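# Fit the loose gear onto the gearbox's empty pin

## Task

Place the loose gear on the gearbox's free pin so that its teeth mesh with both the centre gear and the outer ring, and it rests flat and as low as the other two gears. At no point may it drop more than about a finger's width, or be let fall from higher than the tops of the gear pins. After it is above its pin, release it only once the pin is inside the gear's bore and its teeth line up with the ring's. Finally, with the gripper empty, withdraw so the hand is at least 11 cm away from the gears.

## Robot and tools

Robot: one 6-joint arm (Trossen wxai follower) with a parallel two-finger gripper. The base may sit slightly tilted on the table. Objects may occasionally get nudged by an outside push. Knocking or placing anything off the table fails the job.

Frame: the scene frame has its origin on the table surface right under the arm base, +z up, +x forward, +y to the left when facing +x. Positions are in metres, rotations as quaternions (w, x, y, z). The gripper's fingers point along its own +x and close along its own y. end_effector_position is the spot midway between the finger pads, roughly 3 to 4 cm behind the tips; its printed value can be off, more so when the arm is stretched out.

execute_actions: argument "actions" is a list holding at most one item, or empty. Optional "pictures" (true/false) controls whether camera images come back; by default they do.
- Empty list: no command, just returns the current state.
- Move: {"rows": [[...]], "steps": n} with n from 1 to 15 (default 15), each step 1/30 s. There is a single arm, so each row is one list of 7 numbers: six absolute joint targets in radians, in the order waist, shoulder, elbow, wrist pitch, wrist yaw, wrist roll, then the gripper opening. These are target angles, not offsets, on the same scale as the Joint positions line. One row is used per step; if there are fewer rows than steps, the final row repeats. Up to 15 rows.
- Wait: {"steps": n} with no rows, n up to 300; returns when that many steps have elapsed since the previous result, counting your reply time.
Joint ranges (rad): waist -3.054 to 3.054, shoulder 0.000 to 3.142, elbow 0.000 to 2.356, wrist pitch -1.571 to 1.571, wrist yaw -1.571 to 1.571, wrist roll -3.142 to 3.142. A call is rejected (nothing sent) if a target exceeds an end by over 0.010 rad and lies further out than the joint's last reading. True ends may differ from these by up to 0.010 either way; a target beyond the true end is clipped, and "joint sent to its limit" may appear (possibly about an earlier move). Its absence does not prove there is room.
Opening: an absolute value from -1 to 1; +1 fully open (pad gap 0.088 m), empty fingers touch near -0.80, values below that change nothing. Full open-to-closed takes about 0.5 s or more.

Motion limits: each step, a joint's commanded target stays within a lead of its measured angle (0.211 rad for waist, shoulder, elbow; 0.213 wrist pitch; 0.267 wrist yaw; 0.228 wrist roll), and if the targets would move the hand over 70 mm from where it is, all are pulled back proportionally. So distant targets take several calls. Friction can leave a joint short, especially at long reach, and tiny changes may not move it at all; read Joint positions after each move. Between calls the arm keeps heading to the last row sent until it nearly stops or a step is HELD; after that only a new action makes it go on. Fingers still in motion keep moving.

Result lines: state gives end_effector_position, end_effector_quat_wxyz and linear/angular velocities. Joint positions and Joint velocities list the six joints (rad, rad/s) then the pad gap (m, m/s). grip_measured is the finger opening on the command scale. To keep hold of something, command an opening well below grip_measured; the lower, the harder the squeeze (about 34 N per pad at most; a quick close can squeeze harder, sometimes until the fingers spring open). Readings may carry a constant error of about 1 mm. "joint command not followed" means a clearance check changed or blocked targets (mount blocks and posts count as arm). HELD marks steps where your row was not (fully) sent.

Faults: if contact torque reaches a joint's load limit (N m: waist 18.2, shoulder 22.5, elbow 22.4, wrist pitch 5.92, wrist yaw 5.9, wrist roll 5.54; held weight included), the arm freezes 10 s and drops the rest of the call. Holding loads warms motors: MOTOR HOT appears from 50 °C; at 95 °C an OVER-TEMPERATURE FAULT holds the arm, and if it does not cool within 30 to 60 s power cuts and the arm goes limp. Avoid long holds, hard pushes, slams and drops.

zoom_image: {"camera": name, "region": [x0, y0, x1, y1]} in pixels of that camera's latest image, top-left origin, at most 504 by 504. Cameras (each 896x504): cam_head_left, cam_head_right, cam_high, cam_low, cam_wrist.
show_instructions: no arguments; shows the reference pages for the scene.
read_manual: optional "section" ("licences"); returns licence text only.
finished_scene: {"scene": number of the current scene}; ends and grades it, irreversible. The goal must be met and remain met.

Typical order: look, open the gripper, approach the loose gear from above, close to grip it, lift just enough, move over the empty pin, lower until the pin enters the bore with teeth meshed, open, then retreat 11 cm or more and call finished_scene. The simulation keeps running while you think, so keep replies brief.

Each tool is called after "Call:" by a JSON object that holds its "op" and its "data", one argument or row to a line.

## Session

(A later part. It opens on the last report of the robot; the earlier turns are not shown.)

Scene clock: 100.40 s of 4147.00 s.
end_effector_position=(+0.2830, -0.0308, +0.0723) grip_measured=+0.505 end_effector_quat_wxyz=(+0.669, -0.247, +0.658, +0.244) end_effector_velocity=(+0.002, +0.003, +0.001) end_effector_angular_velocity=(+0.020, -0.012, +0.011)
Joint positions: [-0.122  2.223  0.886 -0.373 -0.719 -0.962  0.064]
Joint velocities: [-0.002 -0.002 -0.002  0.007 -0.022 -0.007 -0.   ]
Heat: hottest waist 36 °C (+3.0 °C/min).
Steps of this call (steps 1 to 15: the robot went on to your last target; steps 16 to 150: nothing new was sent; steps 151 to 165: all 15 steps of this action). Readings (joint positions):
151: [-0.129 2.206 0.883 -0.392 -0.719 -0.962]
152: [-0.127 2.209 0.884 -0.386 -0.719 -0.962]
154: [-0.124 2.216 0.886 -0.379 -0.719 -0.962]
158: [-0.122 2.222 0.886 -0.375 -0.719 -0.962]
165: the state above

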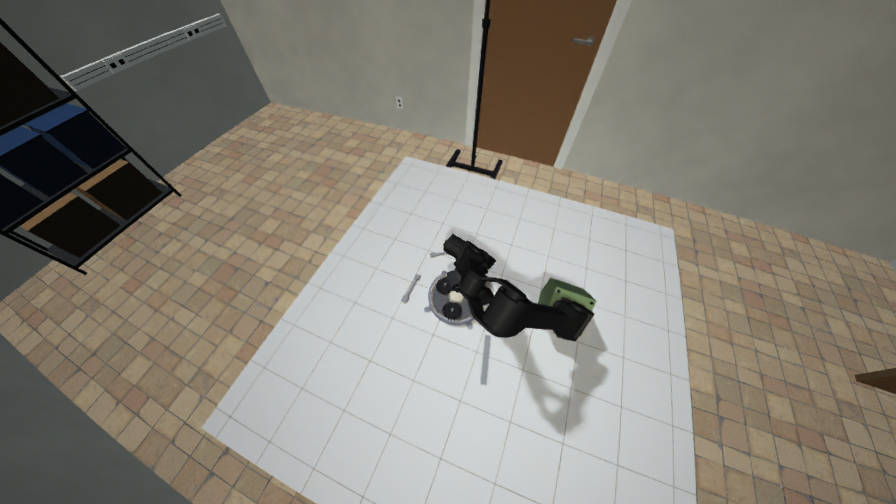

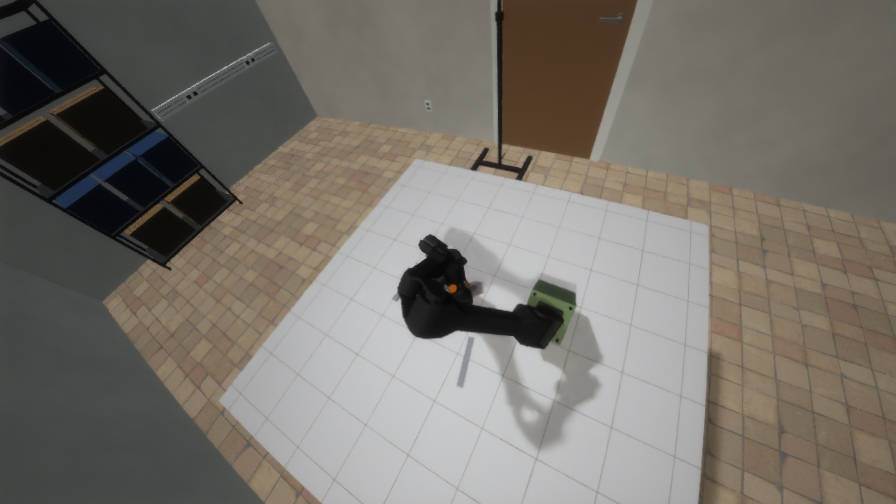

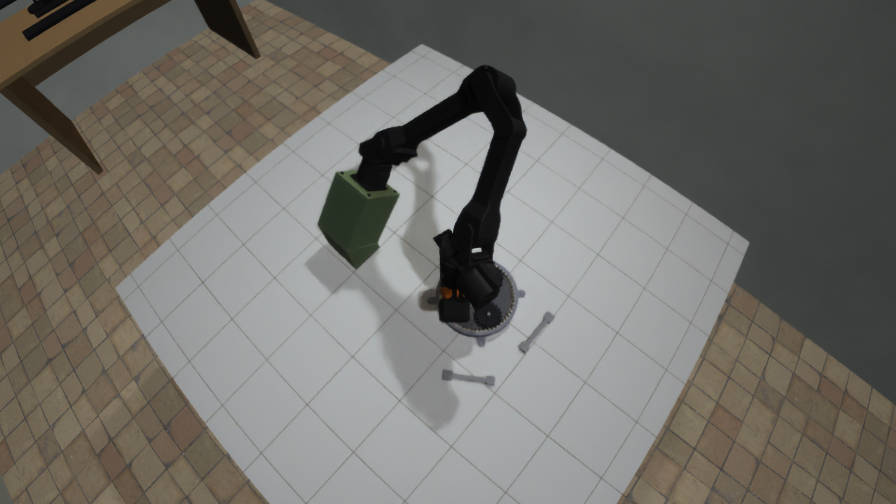

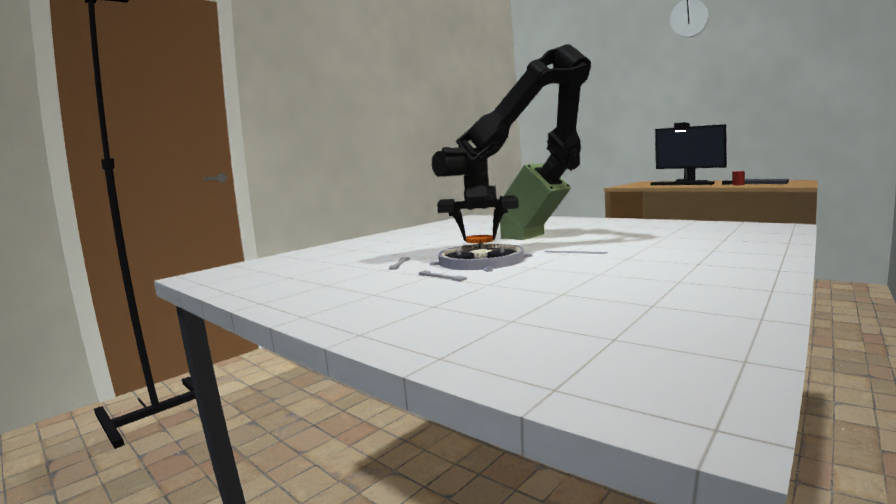

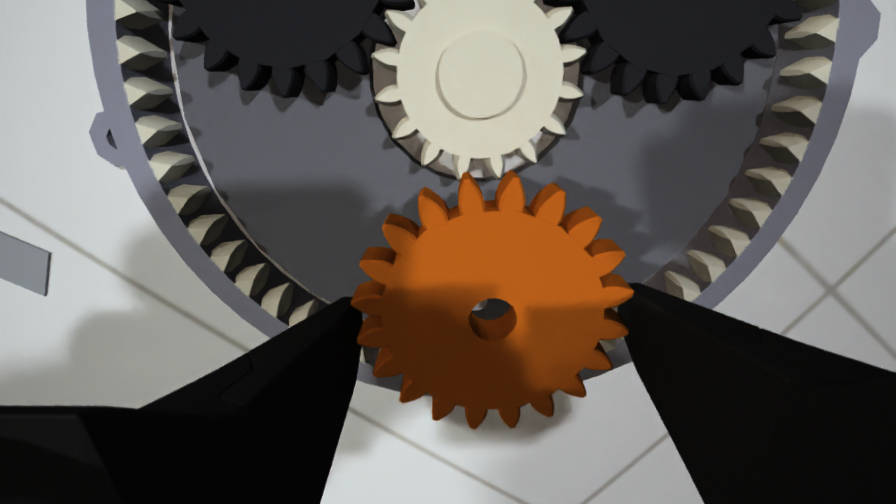

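Call:
{"op": "execute_actions", "data": {
  "actions": [
    {"rows":[[-0.114,2.212,0.876,-0.369,-0.72,-0.963,0.25]],"steps":15}
  ]
}}

Call:
{"op": "zoom_image", "data": {
  "camera": "cam_wrist",
  "region": [340,40,660,380]
}}

Scene clock: 105.93 s of 4147.00 s.
end_effector_position=(+0.2811, -0.0295, +0.0703) grip_measured=+0.505 end_effector_quat_wxyz=(+0.666, -0.246, +0.660, +0.247) end_effector_velocity=(-0.003, +0.001, +0.003) end_effector_angular_velocity=(+0.010, +0.006, -0.024)
Joint positions: [-0.114  2.224  0.882 -0.371 -0.719 -0.962  0.064]
Joint velocities: [-0.007 -0.007 -0.002 -0.022 -0.007  0.007 -0.   ]
Heat: hottest waist 36 °C (+2.0 °C/min).
Steps of this call (steps 1 to 15: the robot went on to your last target; steps 16 to 151: nothing new was sent; steps 152 to 166: all 15 steps of this action). Readings (joint positions):
152: [-0.120 2.224 0.887 -0.372 -0.719 -0.962]
153: [-0.120 2.224 0.887 -0.372 -0.719 -0.962]
155: [-0.117 2.224 0.886 -0.371 -0.719 -0.962]
159: [-0.114 2.224 0.883 -0.371 -0.719 -0.962]
166: the state above

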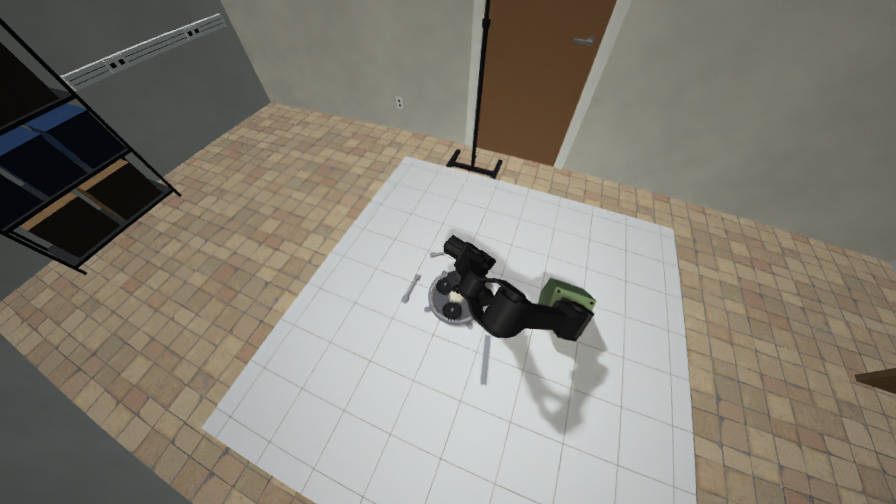

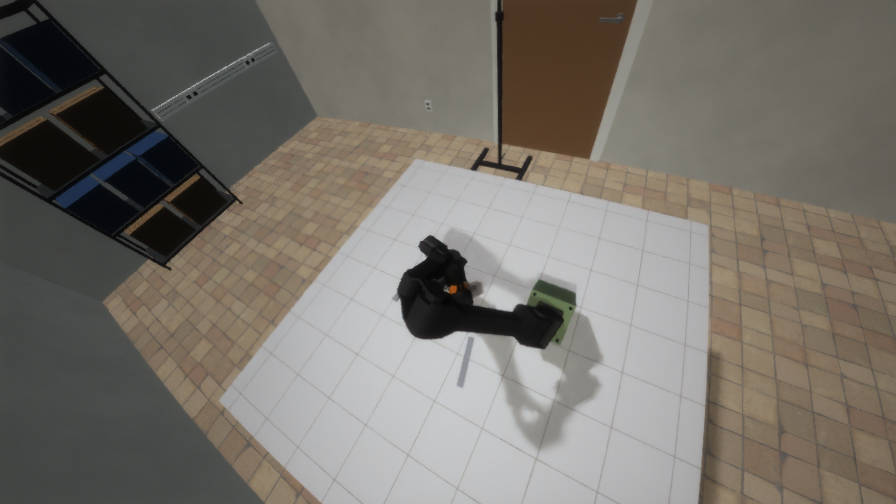

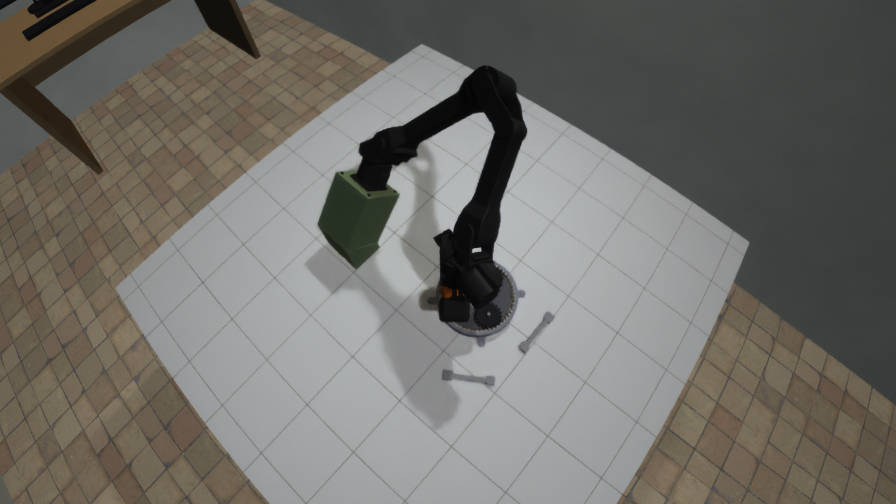

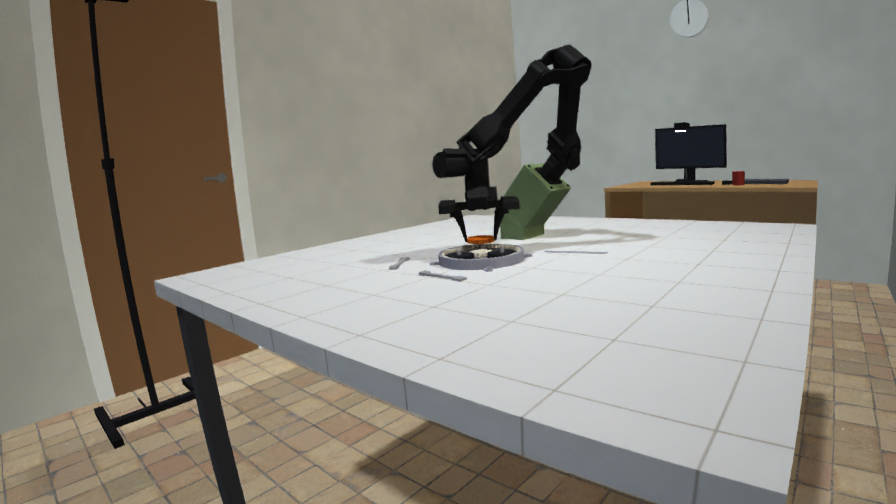

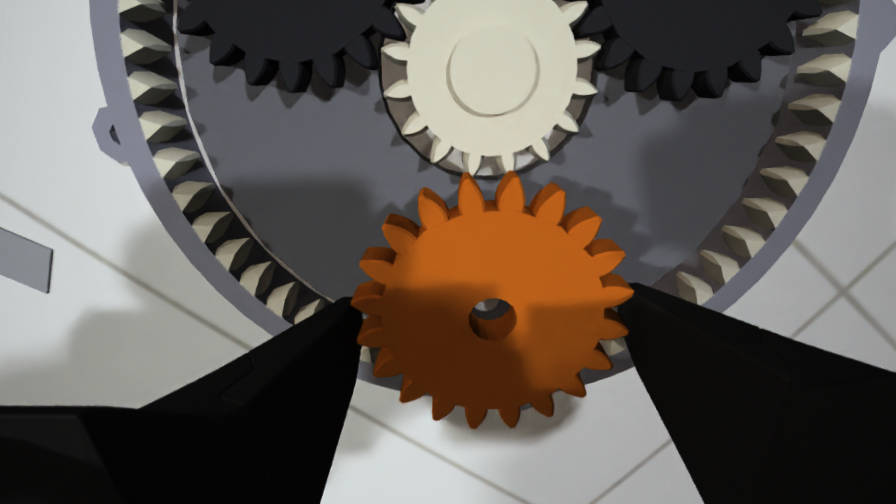

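Region (340, 40, 660, 380) of cam_wrist's 896x504 image, scaled by 1.482, with more detail than that image has; it fills the left 474 columns of this view, and the rest is white.

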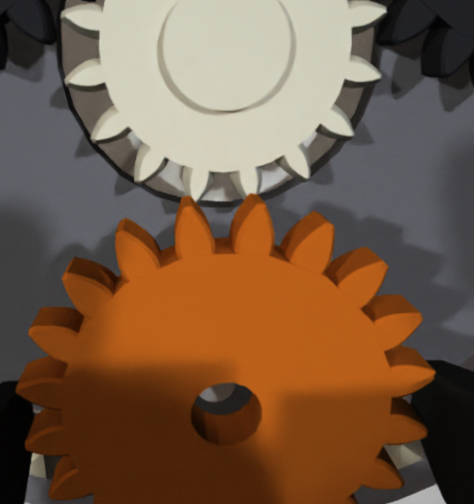

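Call:
{"op": "execute_actions", "data": {
  "actions": [
    {"rows":[[-0.107,2.238,0.894,-0.363,-0.72,-0.963,0.25]],"steps":15}
  ]
}}

Call:
{"op": "zoom_image", "data": {
  "camera": "cam_wrist",
  "region": [340,40,660,380]
}}

Scene clock: 112.00 s of 4147.00 s.
end_effector_position=(+0.2827, -0.0289, +0.0684) grip_measured=+0.505 end_effector_quat_wxyz=(+0.664, -0.250, +0.659, +0.250) end_effector_velocity=(-0.002, +0.001, -0.000) end_effector_angular_velocity=(+0.009, +0.006, -0.002)
Joint positions: [-0.107  2.229  0.886 -0.365 -0.719 -0.962  0.064]
Joint velocities: [-0.002  0.002 -0.002 -0.007 -0.007 -0.007 -0.   ]
Heat: hottest shoulder 37 °C (+3.0 °C/min).
Steps of this call (steps 1 to 15: the robot went on to your last target; steps 16 to 167: nothing new was sent; steps 168 to 182: all 15 steps of this action). Readings (joint positions):
168: [-0.113 2.223 0.881 -0.370 -0.719 -0.962]
169: [-0.112 2.223 0.881 -0.369 -0.719 -0.962]
171: [-0.110 2.224 0.882 -0.367 -0.719 -0.962]
175: [-0.108 2.227 0.885 -0.365 -0.719 -0.962]
182: the state above

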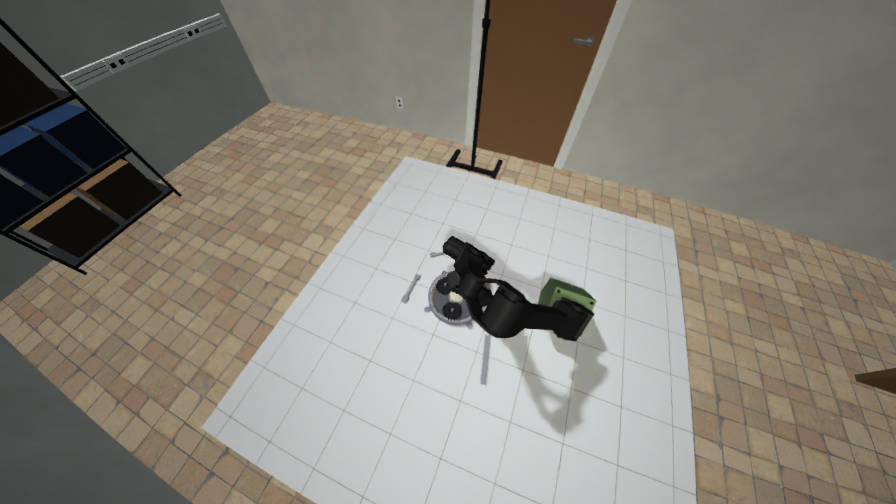

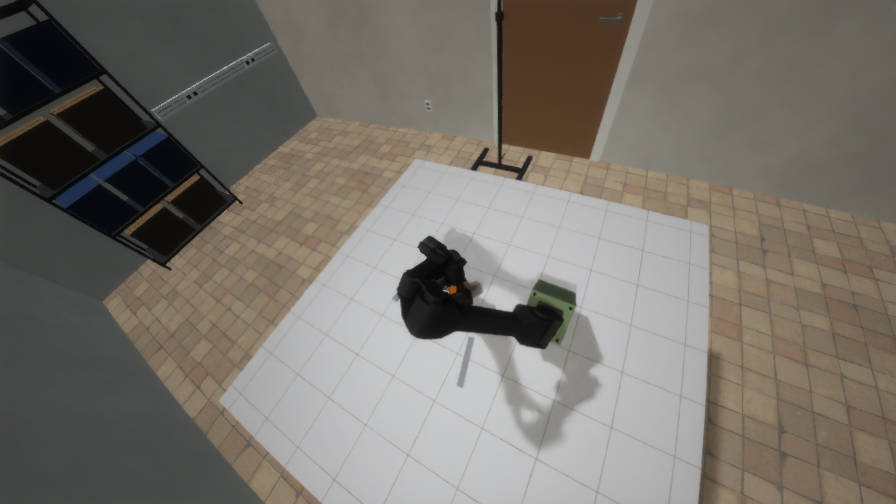

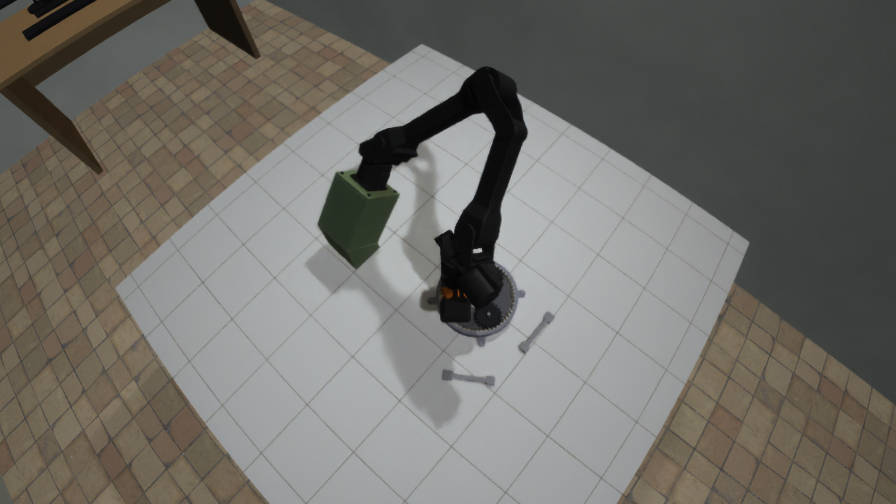

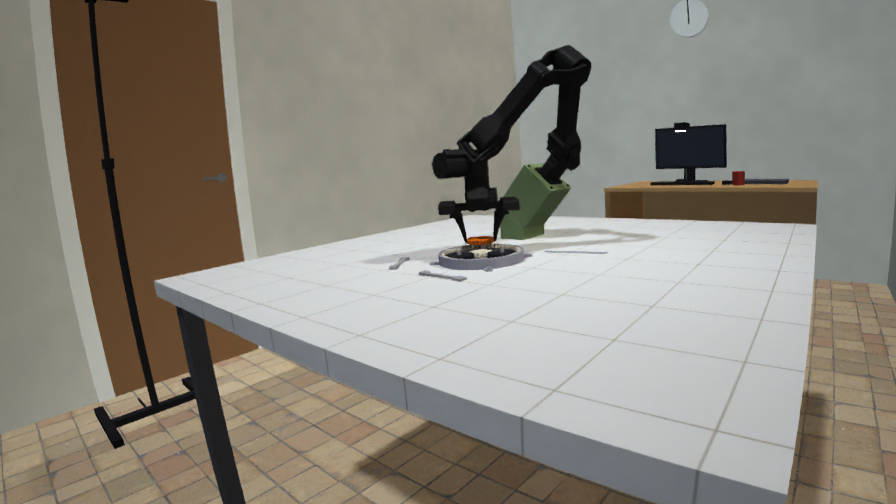

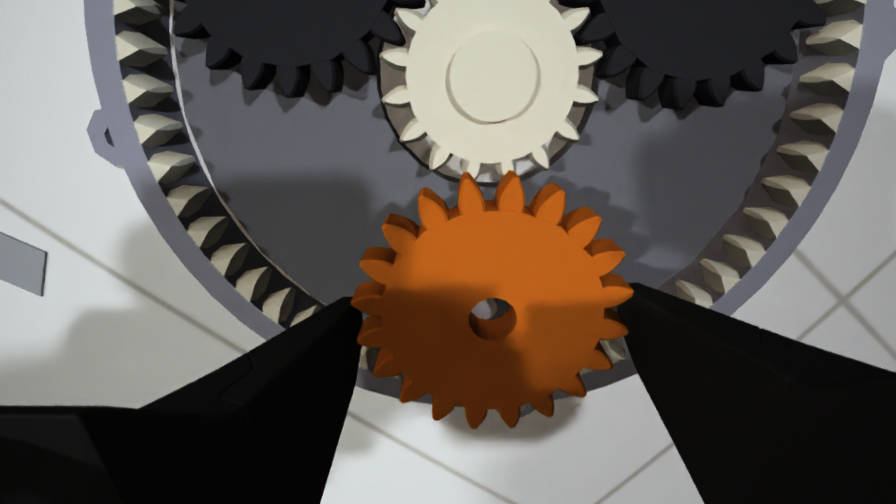

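Region (340, 40, 660, 380) of cam_wrist's 896x504 image, scaled by 1.482, with more detail than that image has; it fills the left 474 columns of this view, and the rest is white.

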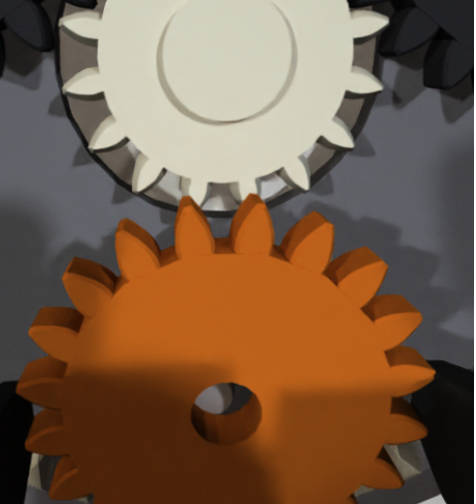

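Call:
{"op": "execute_actions", "data": {
  "actions": [
    {"rows":[[-0.096,2.246,0.878,-0.342,-0.72,-0.963,0.25]],"steps":15}
  ]
}}

Call:
{"op": "zoom_image", "data": {
  "camera": "cam_wrist",
  "region": [340,100,660,400]
}}

Scene clock: 116.67 s of 4147.00 s.
end_effector_position=(+0.2836, -0.0301, +0.0677) grip_measured=+0.505 end_effector_quat_wxyz=(+0.665, -0.254, +0.656, +0.249) end_effector_velocity=(-0.001, -0.003, +0.001) end_effector_angular_velocity=(-0.008, -0.005, -0.011)
Joint positions: [-0.108  2.231  0.883 -0.349 -0.717 -0.962  0.064]
Joint velocities: [-0.007 -0.002 -0.007  0.007  0.007  0.007  0.   ]
Heat: hottest waist 37 °C (+2.0 °C/min).
Steps of this call (steps 1 to 15: the robot went on to your last target; steps 16 to 125: nothing new was sent; steps 126 to 140: all 15 steps of this action). Readings (joint positions):
126: [-0.106 2.230 0.887 -0.363 -0.719 -0.962]
127: [-0.106 2.231 0.887 -0.361 -0.718 -0.962]
129: [-0.106 2.231 0.885 -0.356 -0.718 -0.962]
133: [-0.107 2.231 0.884 -0.352 -0.718 -0.962]
140: the state above

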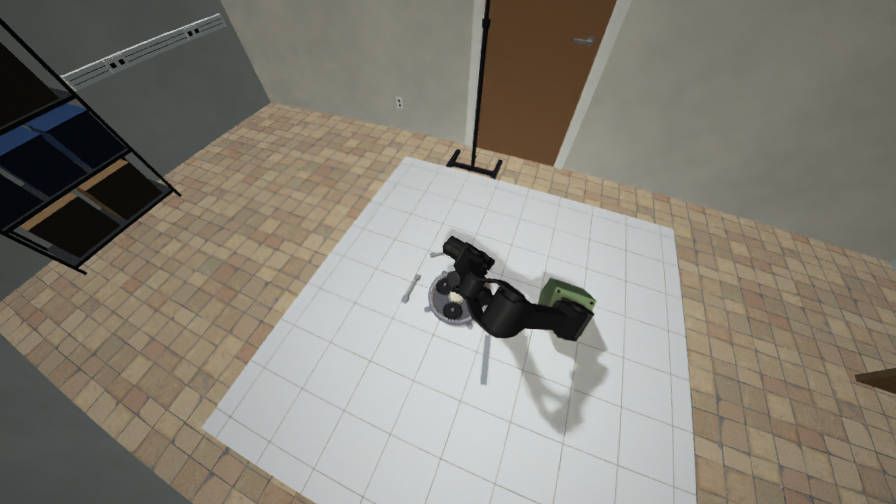

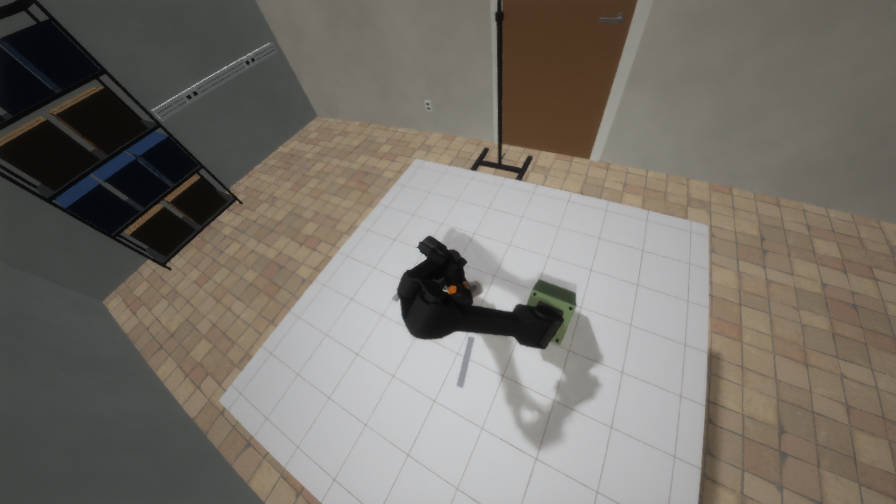

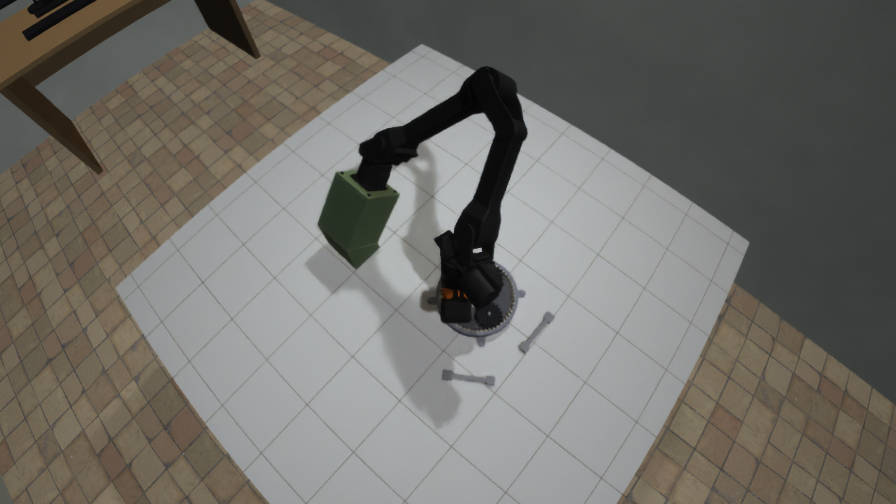

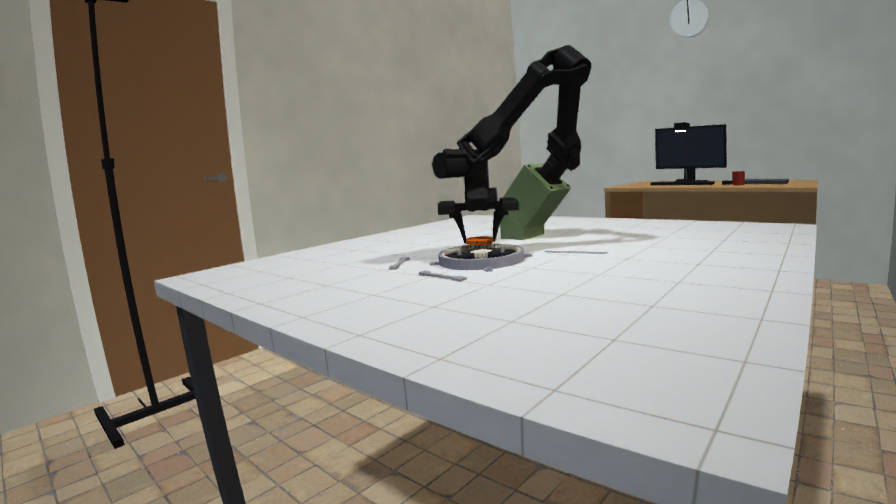

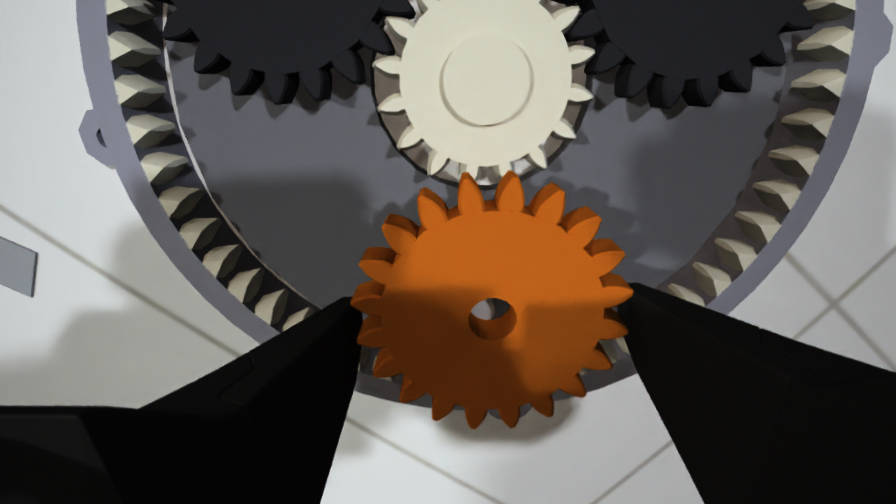

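Region (340, 100, 660, 400) of cam_wrist's 896x504 image, scaled by 1.575, with more detail than that image has; it fills the top 472 rows of this view, and the rest is white.

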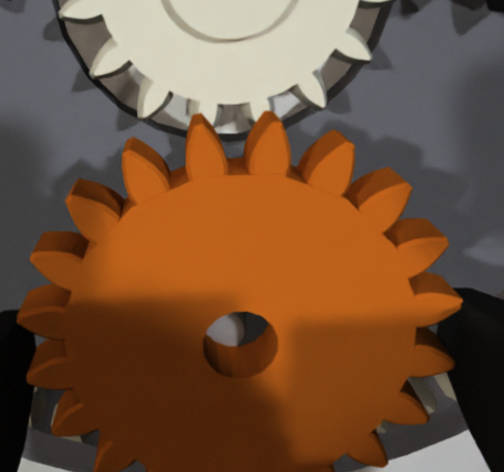

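Call:
{"op": "execute_actions", "data": {
  "actions": [
    {"rows":[[-0.106,2.207,0.874,-0.371,-0.72,-0.963,0.25]],"steps":15}
  ]
}}

Call:
{"op": "zoom_image", "data": {
  "camera": "cam_wrist",
  "region": [340,100,660,400]
}}

Scene clock: 121.07 s of 4147.00 s.
end_effector_position=(+0.2804, -0.0273, +0.0689) grip_measured=+0.505 end_effector_quat_wxyz=(+0.663, -0.249, +0.661, +0.249) end_effector_velocity=(-0.005, -0.000, +0.001) end_effector_angular_velocity=(-0.003, +0.016, +0.006)
Joint positions: [-0.105  2.22   0.879 -0.369 -0.717 -0.962  0.064]
Joint velocities: [-0.002 -0.002 -0.002 -0.022  0.007 -0.022 -0.001]
Heat: hottest waist 36 °C (+1.0 °C/min).
Steps of this call (steps 1 to 15: the robot went on to your last target; steps 16 to 117: nothing new was sent; steps 118 to 132: all 15 steps of this action). Readings (joint positions):
118: [-0.107 2.231 0.883 -0.345 -0.718 -0.962]
119: [-0.107 2.230 0.883 -0.349 -0.718 -0.962]
121: [-0.106 2.228 0.881 -0.360 -0.718 -0.962]
125: [-0.105 2.224 0.879 -0.366 -0.717 -0.962]
132: the state above

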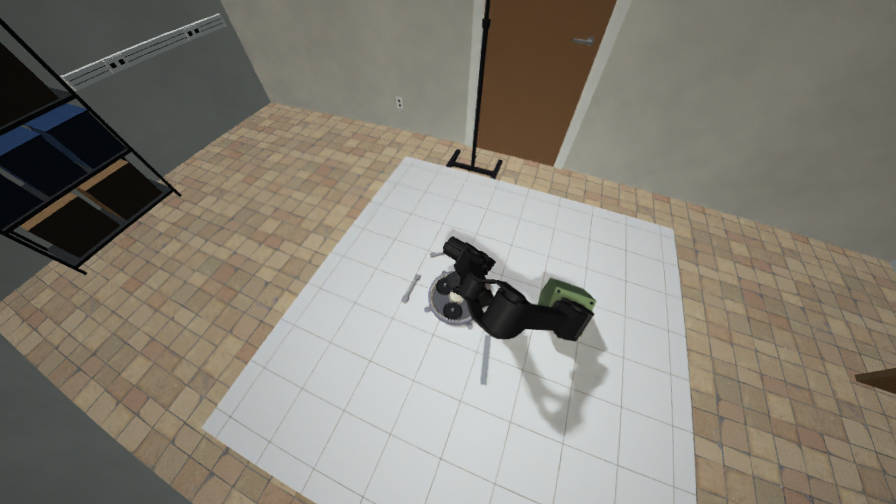

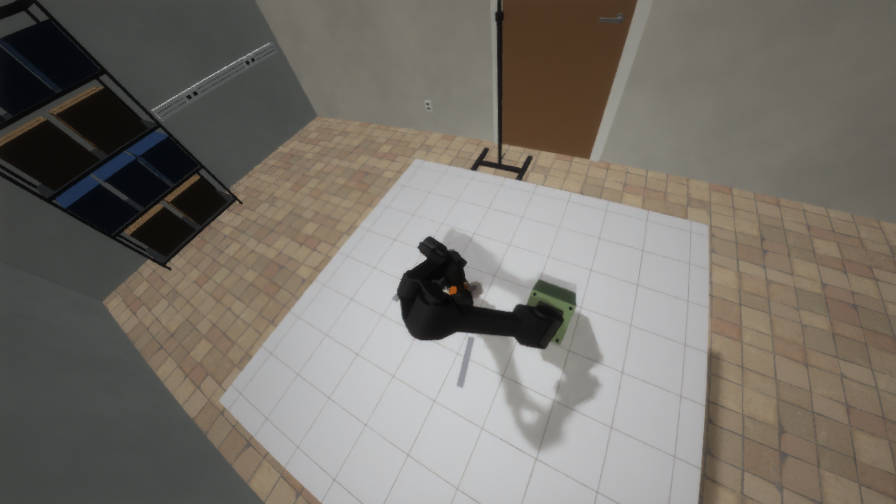

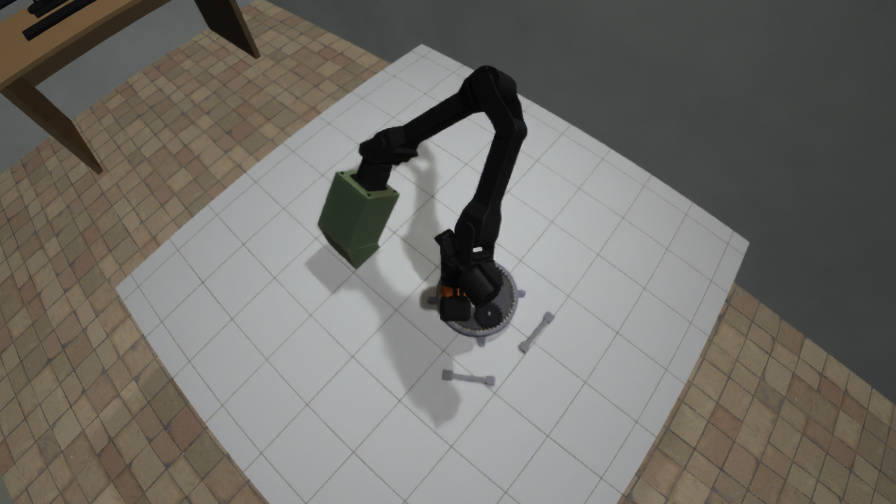

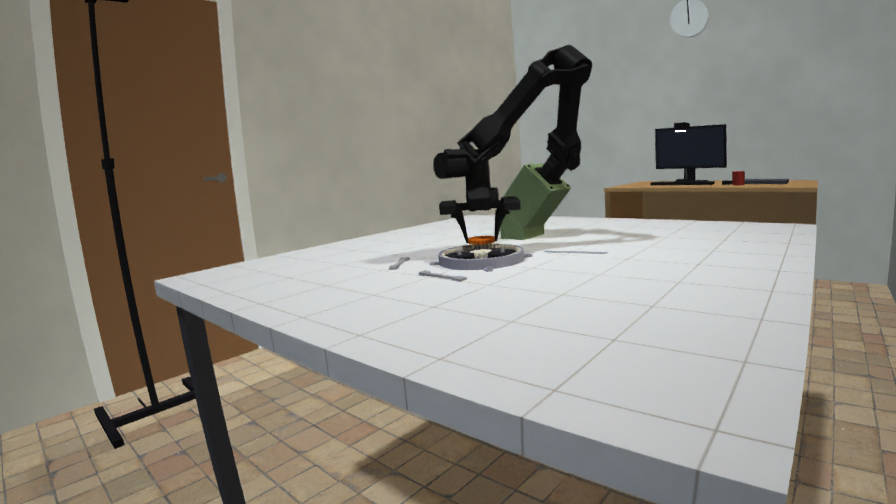

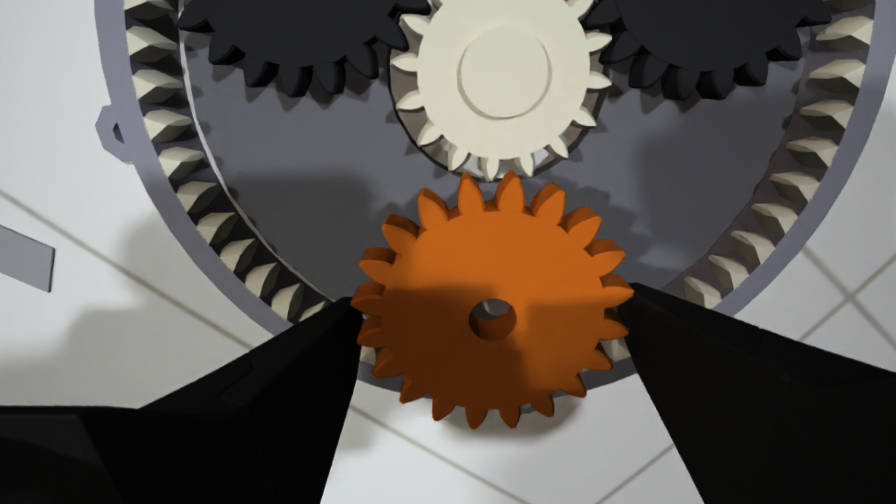

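Region (340, 100, 660, 400) of cam_wrist's 896x504 image, scaled by 1.575, with more detail than that image has; it fills the top 472 rows of this view, and the rest is white.

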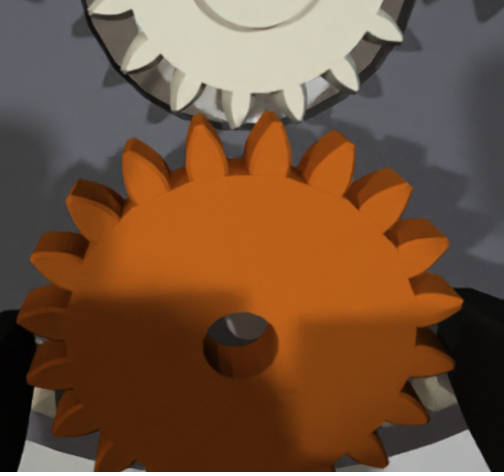

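Call:
{"op": "execute_actions", "data": {
  "actions": [
    {"rows":[[-0.102,2.228,0.892,-0.37,-0.72,-0.963,0.25],[-0.102,2.228,0.892,-0.37,-0.72,-0.963,0.25],[-0.102,2.228,0.892,-0.37,-0.72,-0.963,0.25],[-0.102,2.228,0.892,-0.37,-0.72,-0.963,0.25],[-0.102,2.228,0.892,-0.37,-0.72,-0.963,0.25],[-0.102,2.228,0.892,-0.37,-0.72,-0.963,0.25],[-0.099,2.234,0.892,-0.363,-0.72,-0.963,0.25],[-0.096,2.239,0.892,-0.357,-0.72,-0.963,0.25]],"steps":15}
  ]
}}

Call:
{"op": "zoom_image", "data": {
  "camera": "cam_wrist",
  "region": [340,100,660,400]
}}

Scene clock: 128.03 s of 4147.00 s.
end_effector_position=(+0.2829, -0.0273, +0.0676) grip_measured=+0.505 end_effector_quat_wxyz=(+0.662, -0.254, +0.658, +0.252) end_effector_velocity=(-0.001, +0.003, +0.001) end_effector_angular_velocity=(+0.023, -0.001, +0.001)
Joint positions: [-0.1    2.225  0.885 -0.361 -0.717 -0.962  0.064]
Joint velocities: [-0.002 -0.002 -0.002 -0.007 -0.022 -0.007 -0.   ]
Heat: hottest waist 37 °C (+1.0 °C/min).
Steps of this call (steps 1 to 15: the robot went on to your last target; steps 16 to 194: nothing new was sent; steps 195 to 209: all 15 steps of this action). Readings (joint positions):
195: [-0.104 2.219 0.879 -0.370 -0.717 -0.962]
196: [-0.104 2.219 0.879 -0.370 -0.717 -0.962]
198: [-0.104 2.219 0.880 -0.370 -0.717 -0.962]
202: [-0.102 2.221 0.883 -0.368 -0.717 -0.962]
209: the state above

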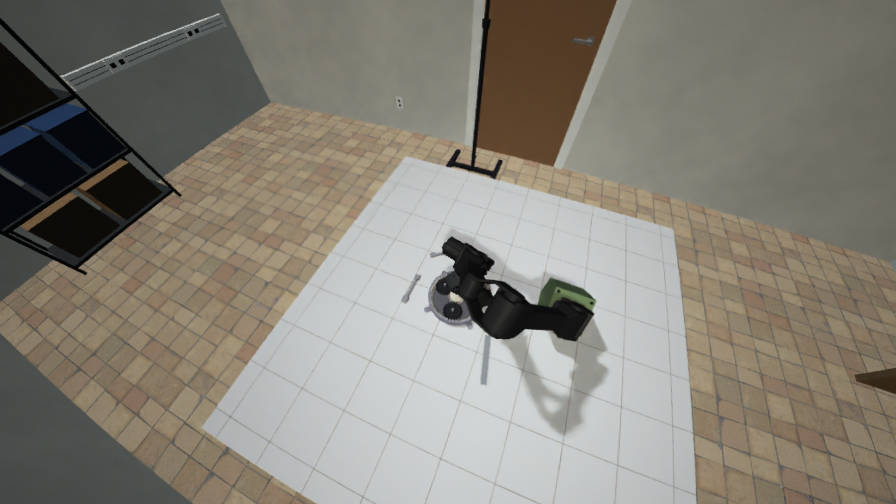

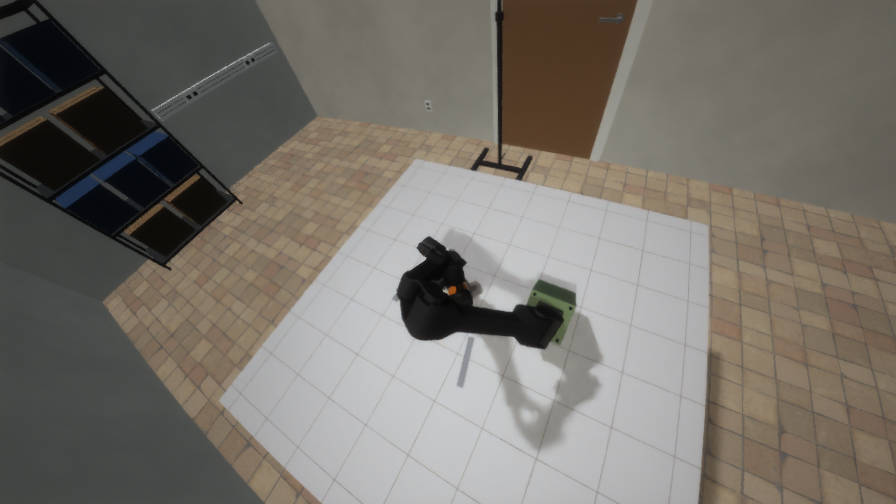

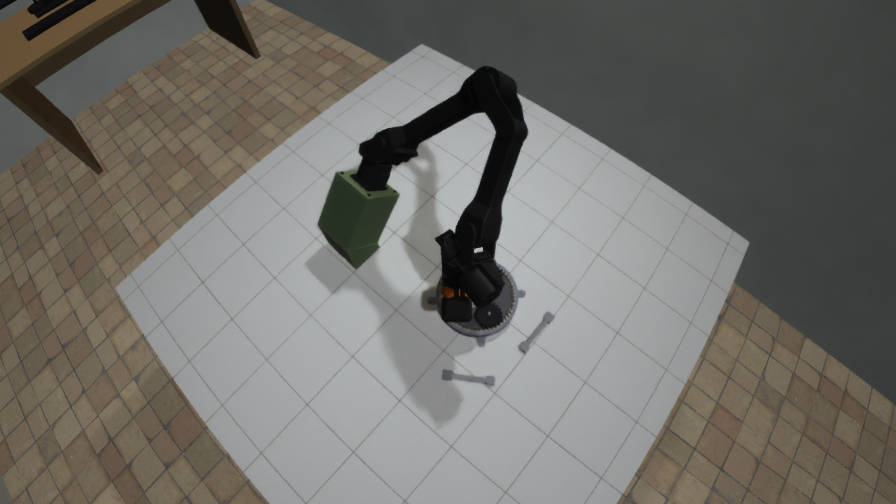

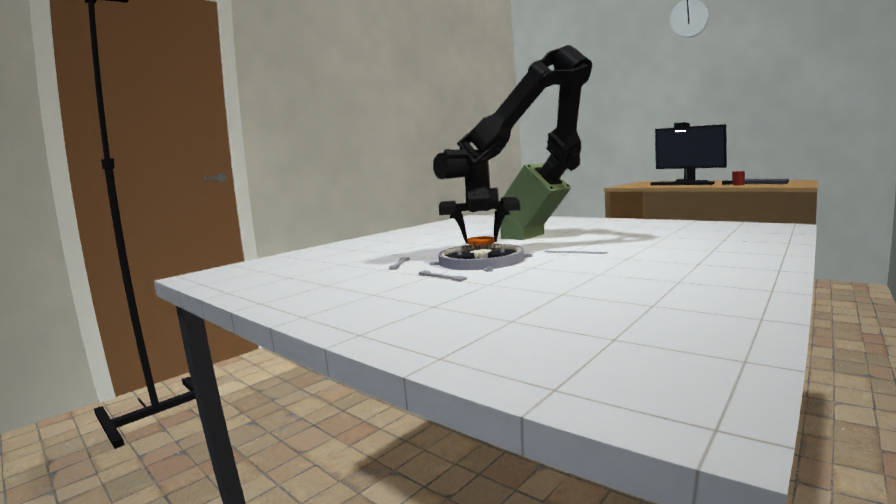

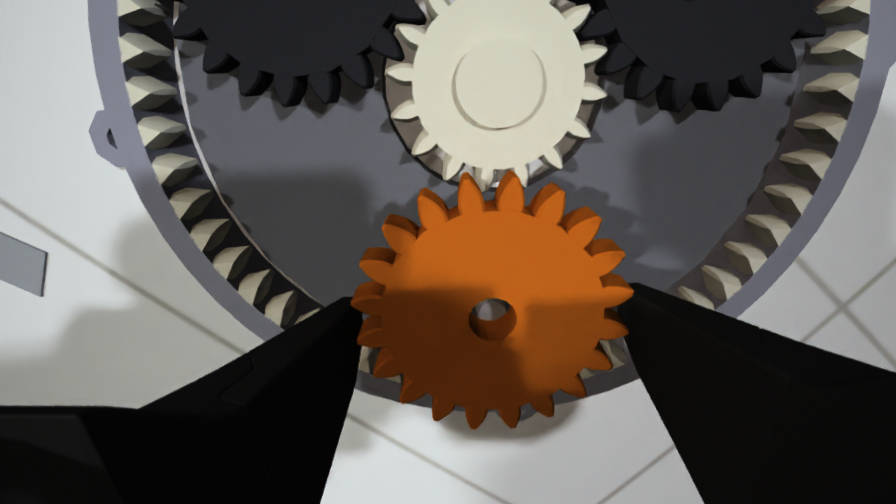

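Region (340, 100, 660, 400) of cam_wrist's 896x504 image, scaled by 1.575, with more detail than that image has; it fills the top 472 rows of this view, and the rest is white.

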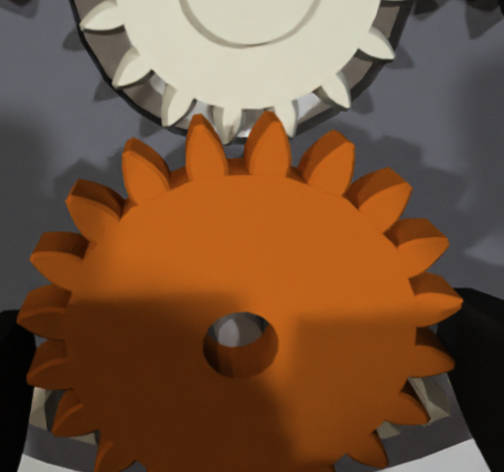

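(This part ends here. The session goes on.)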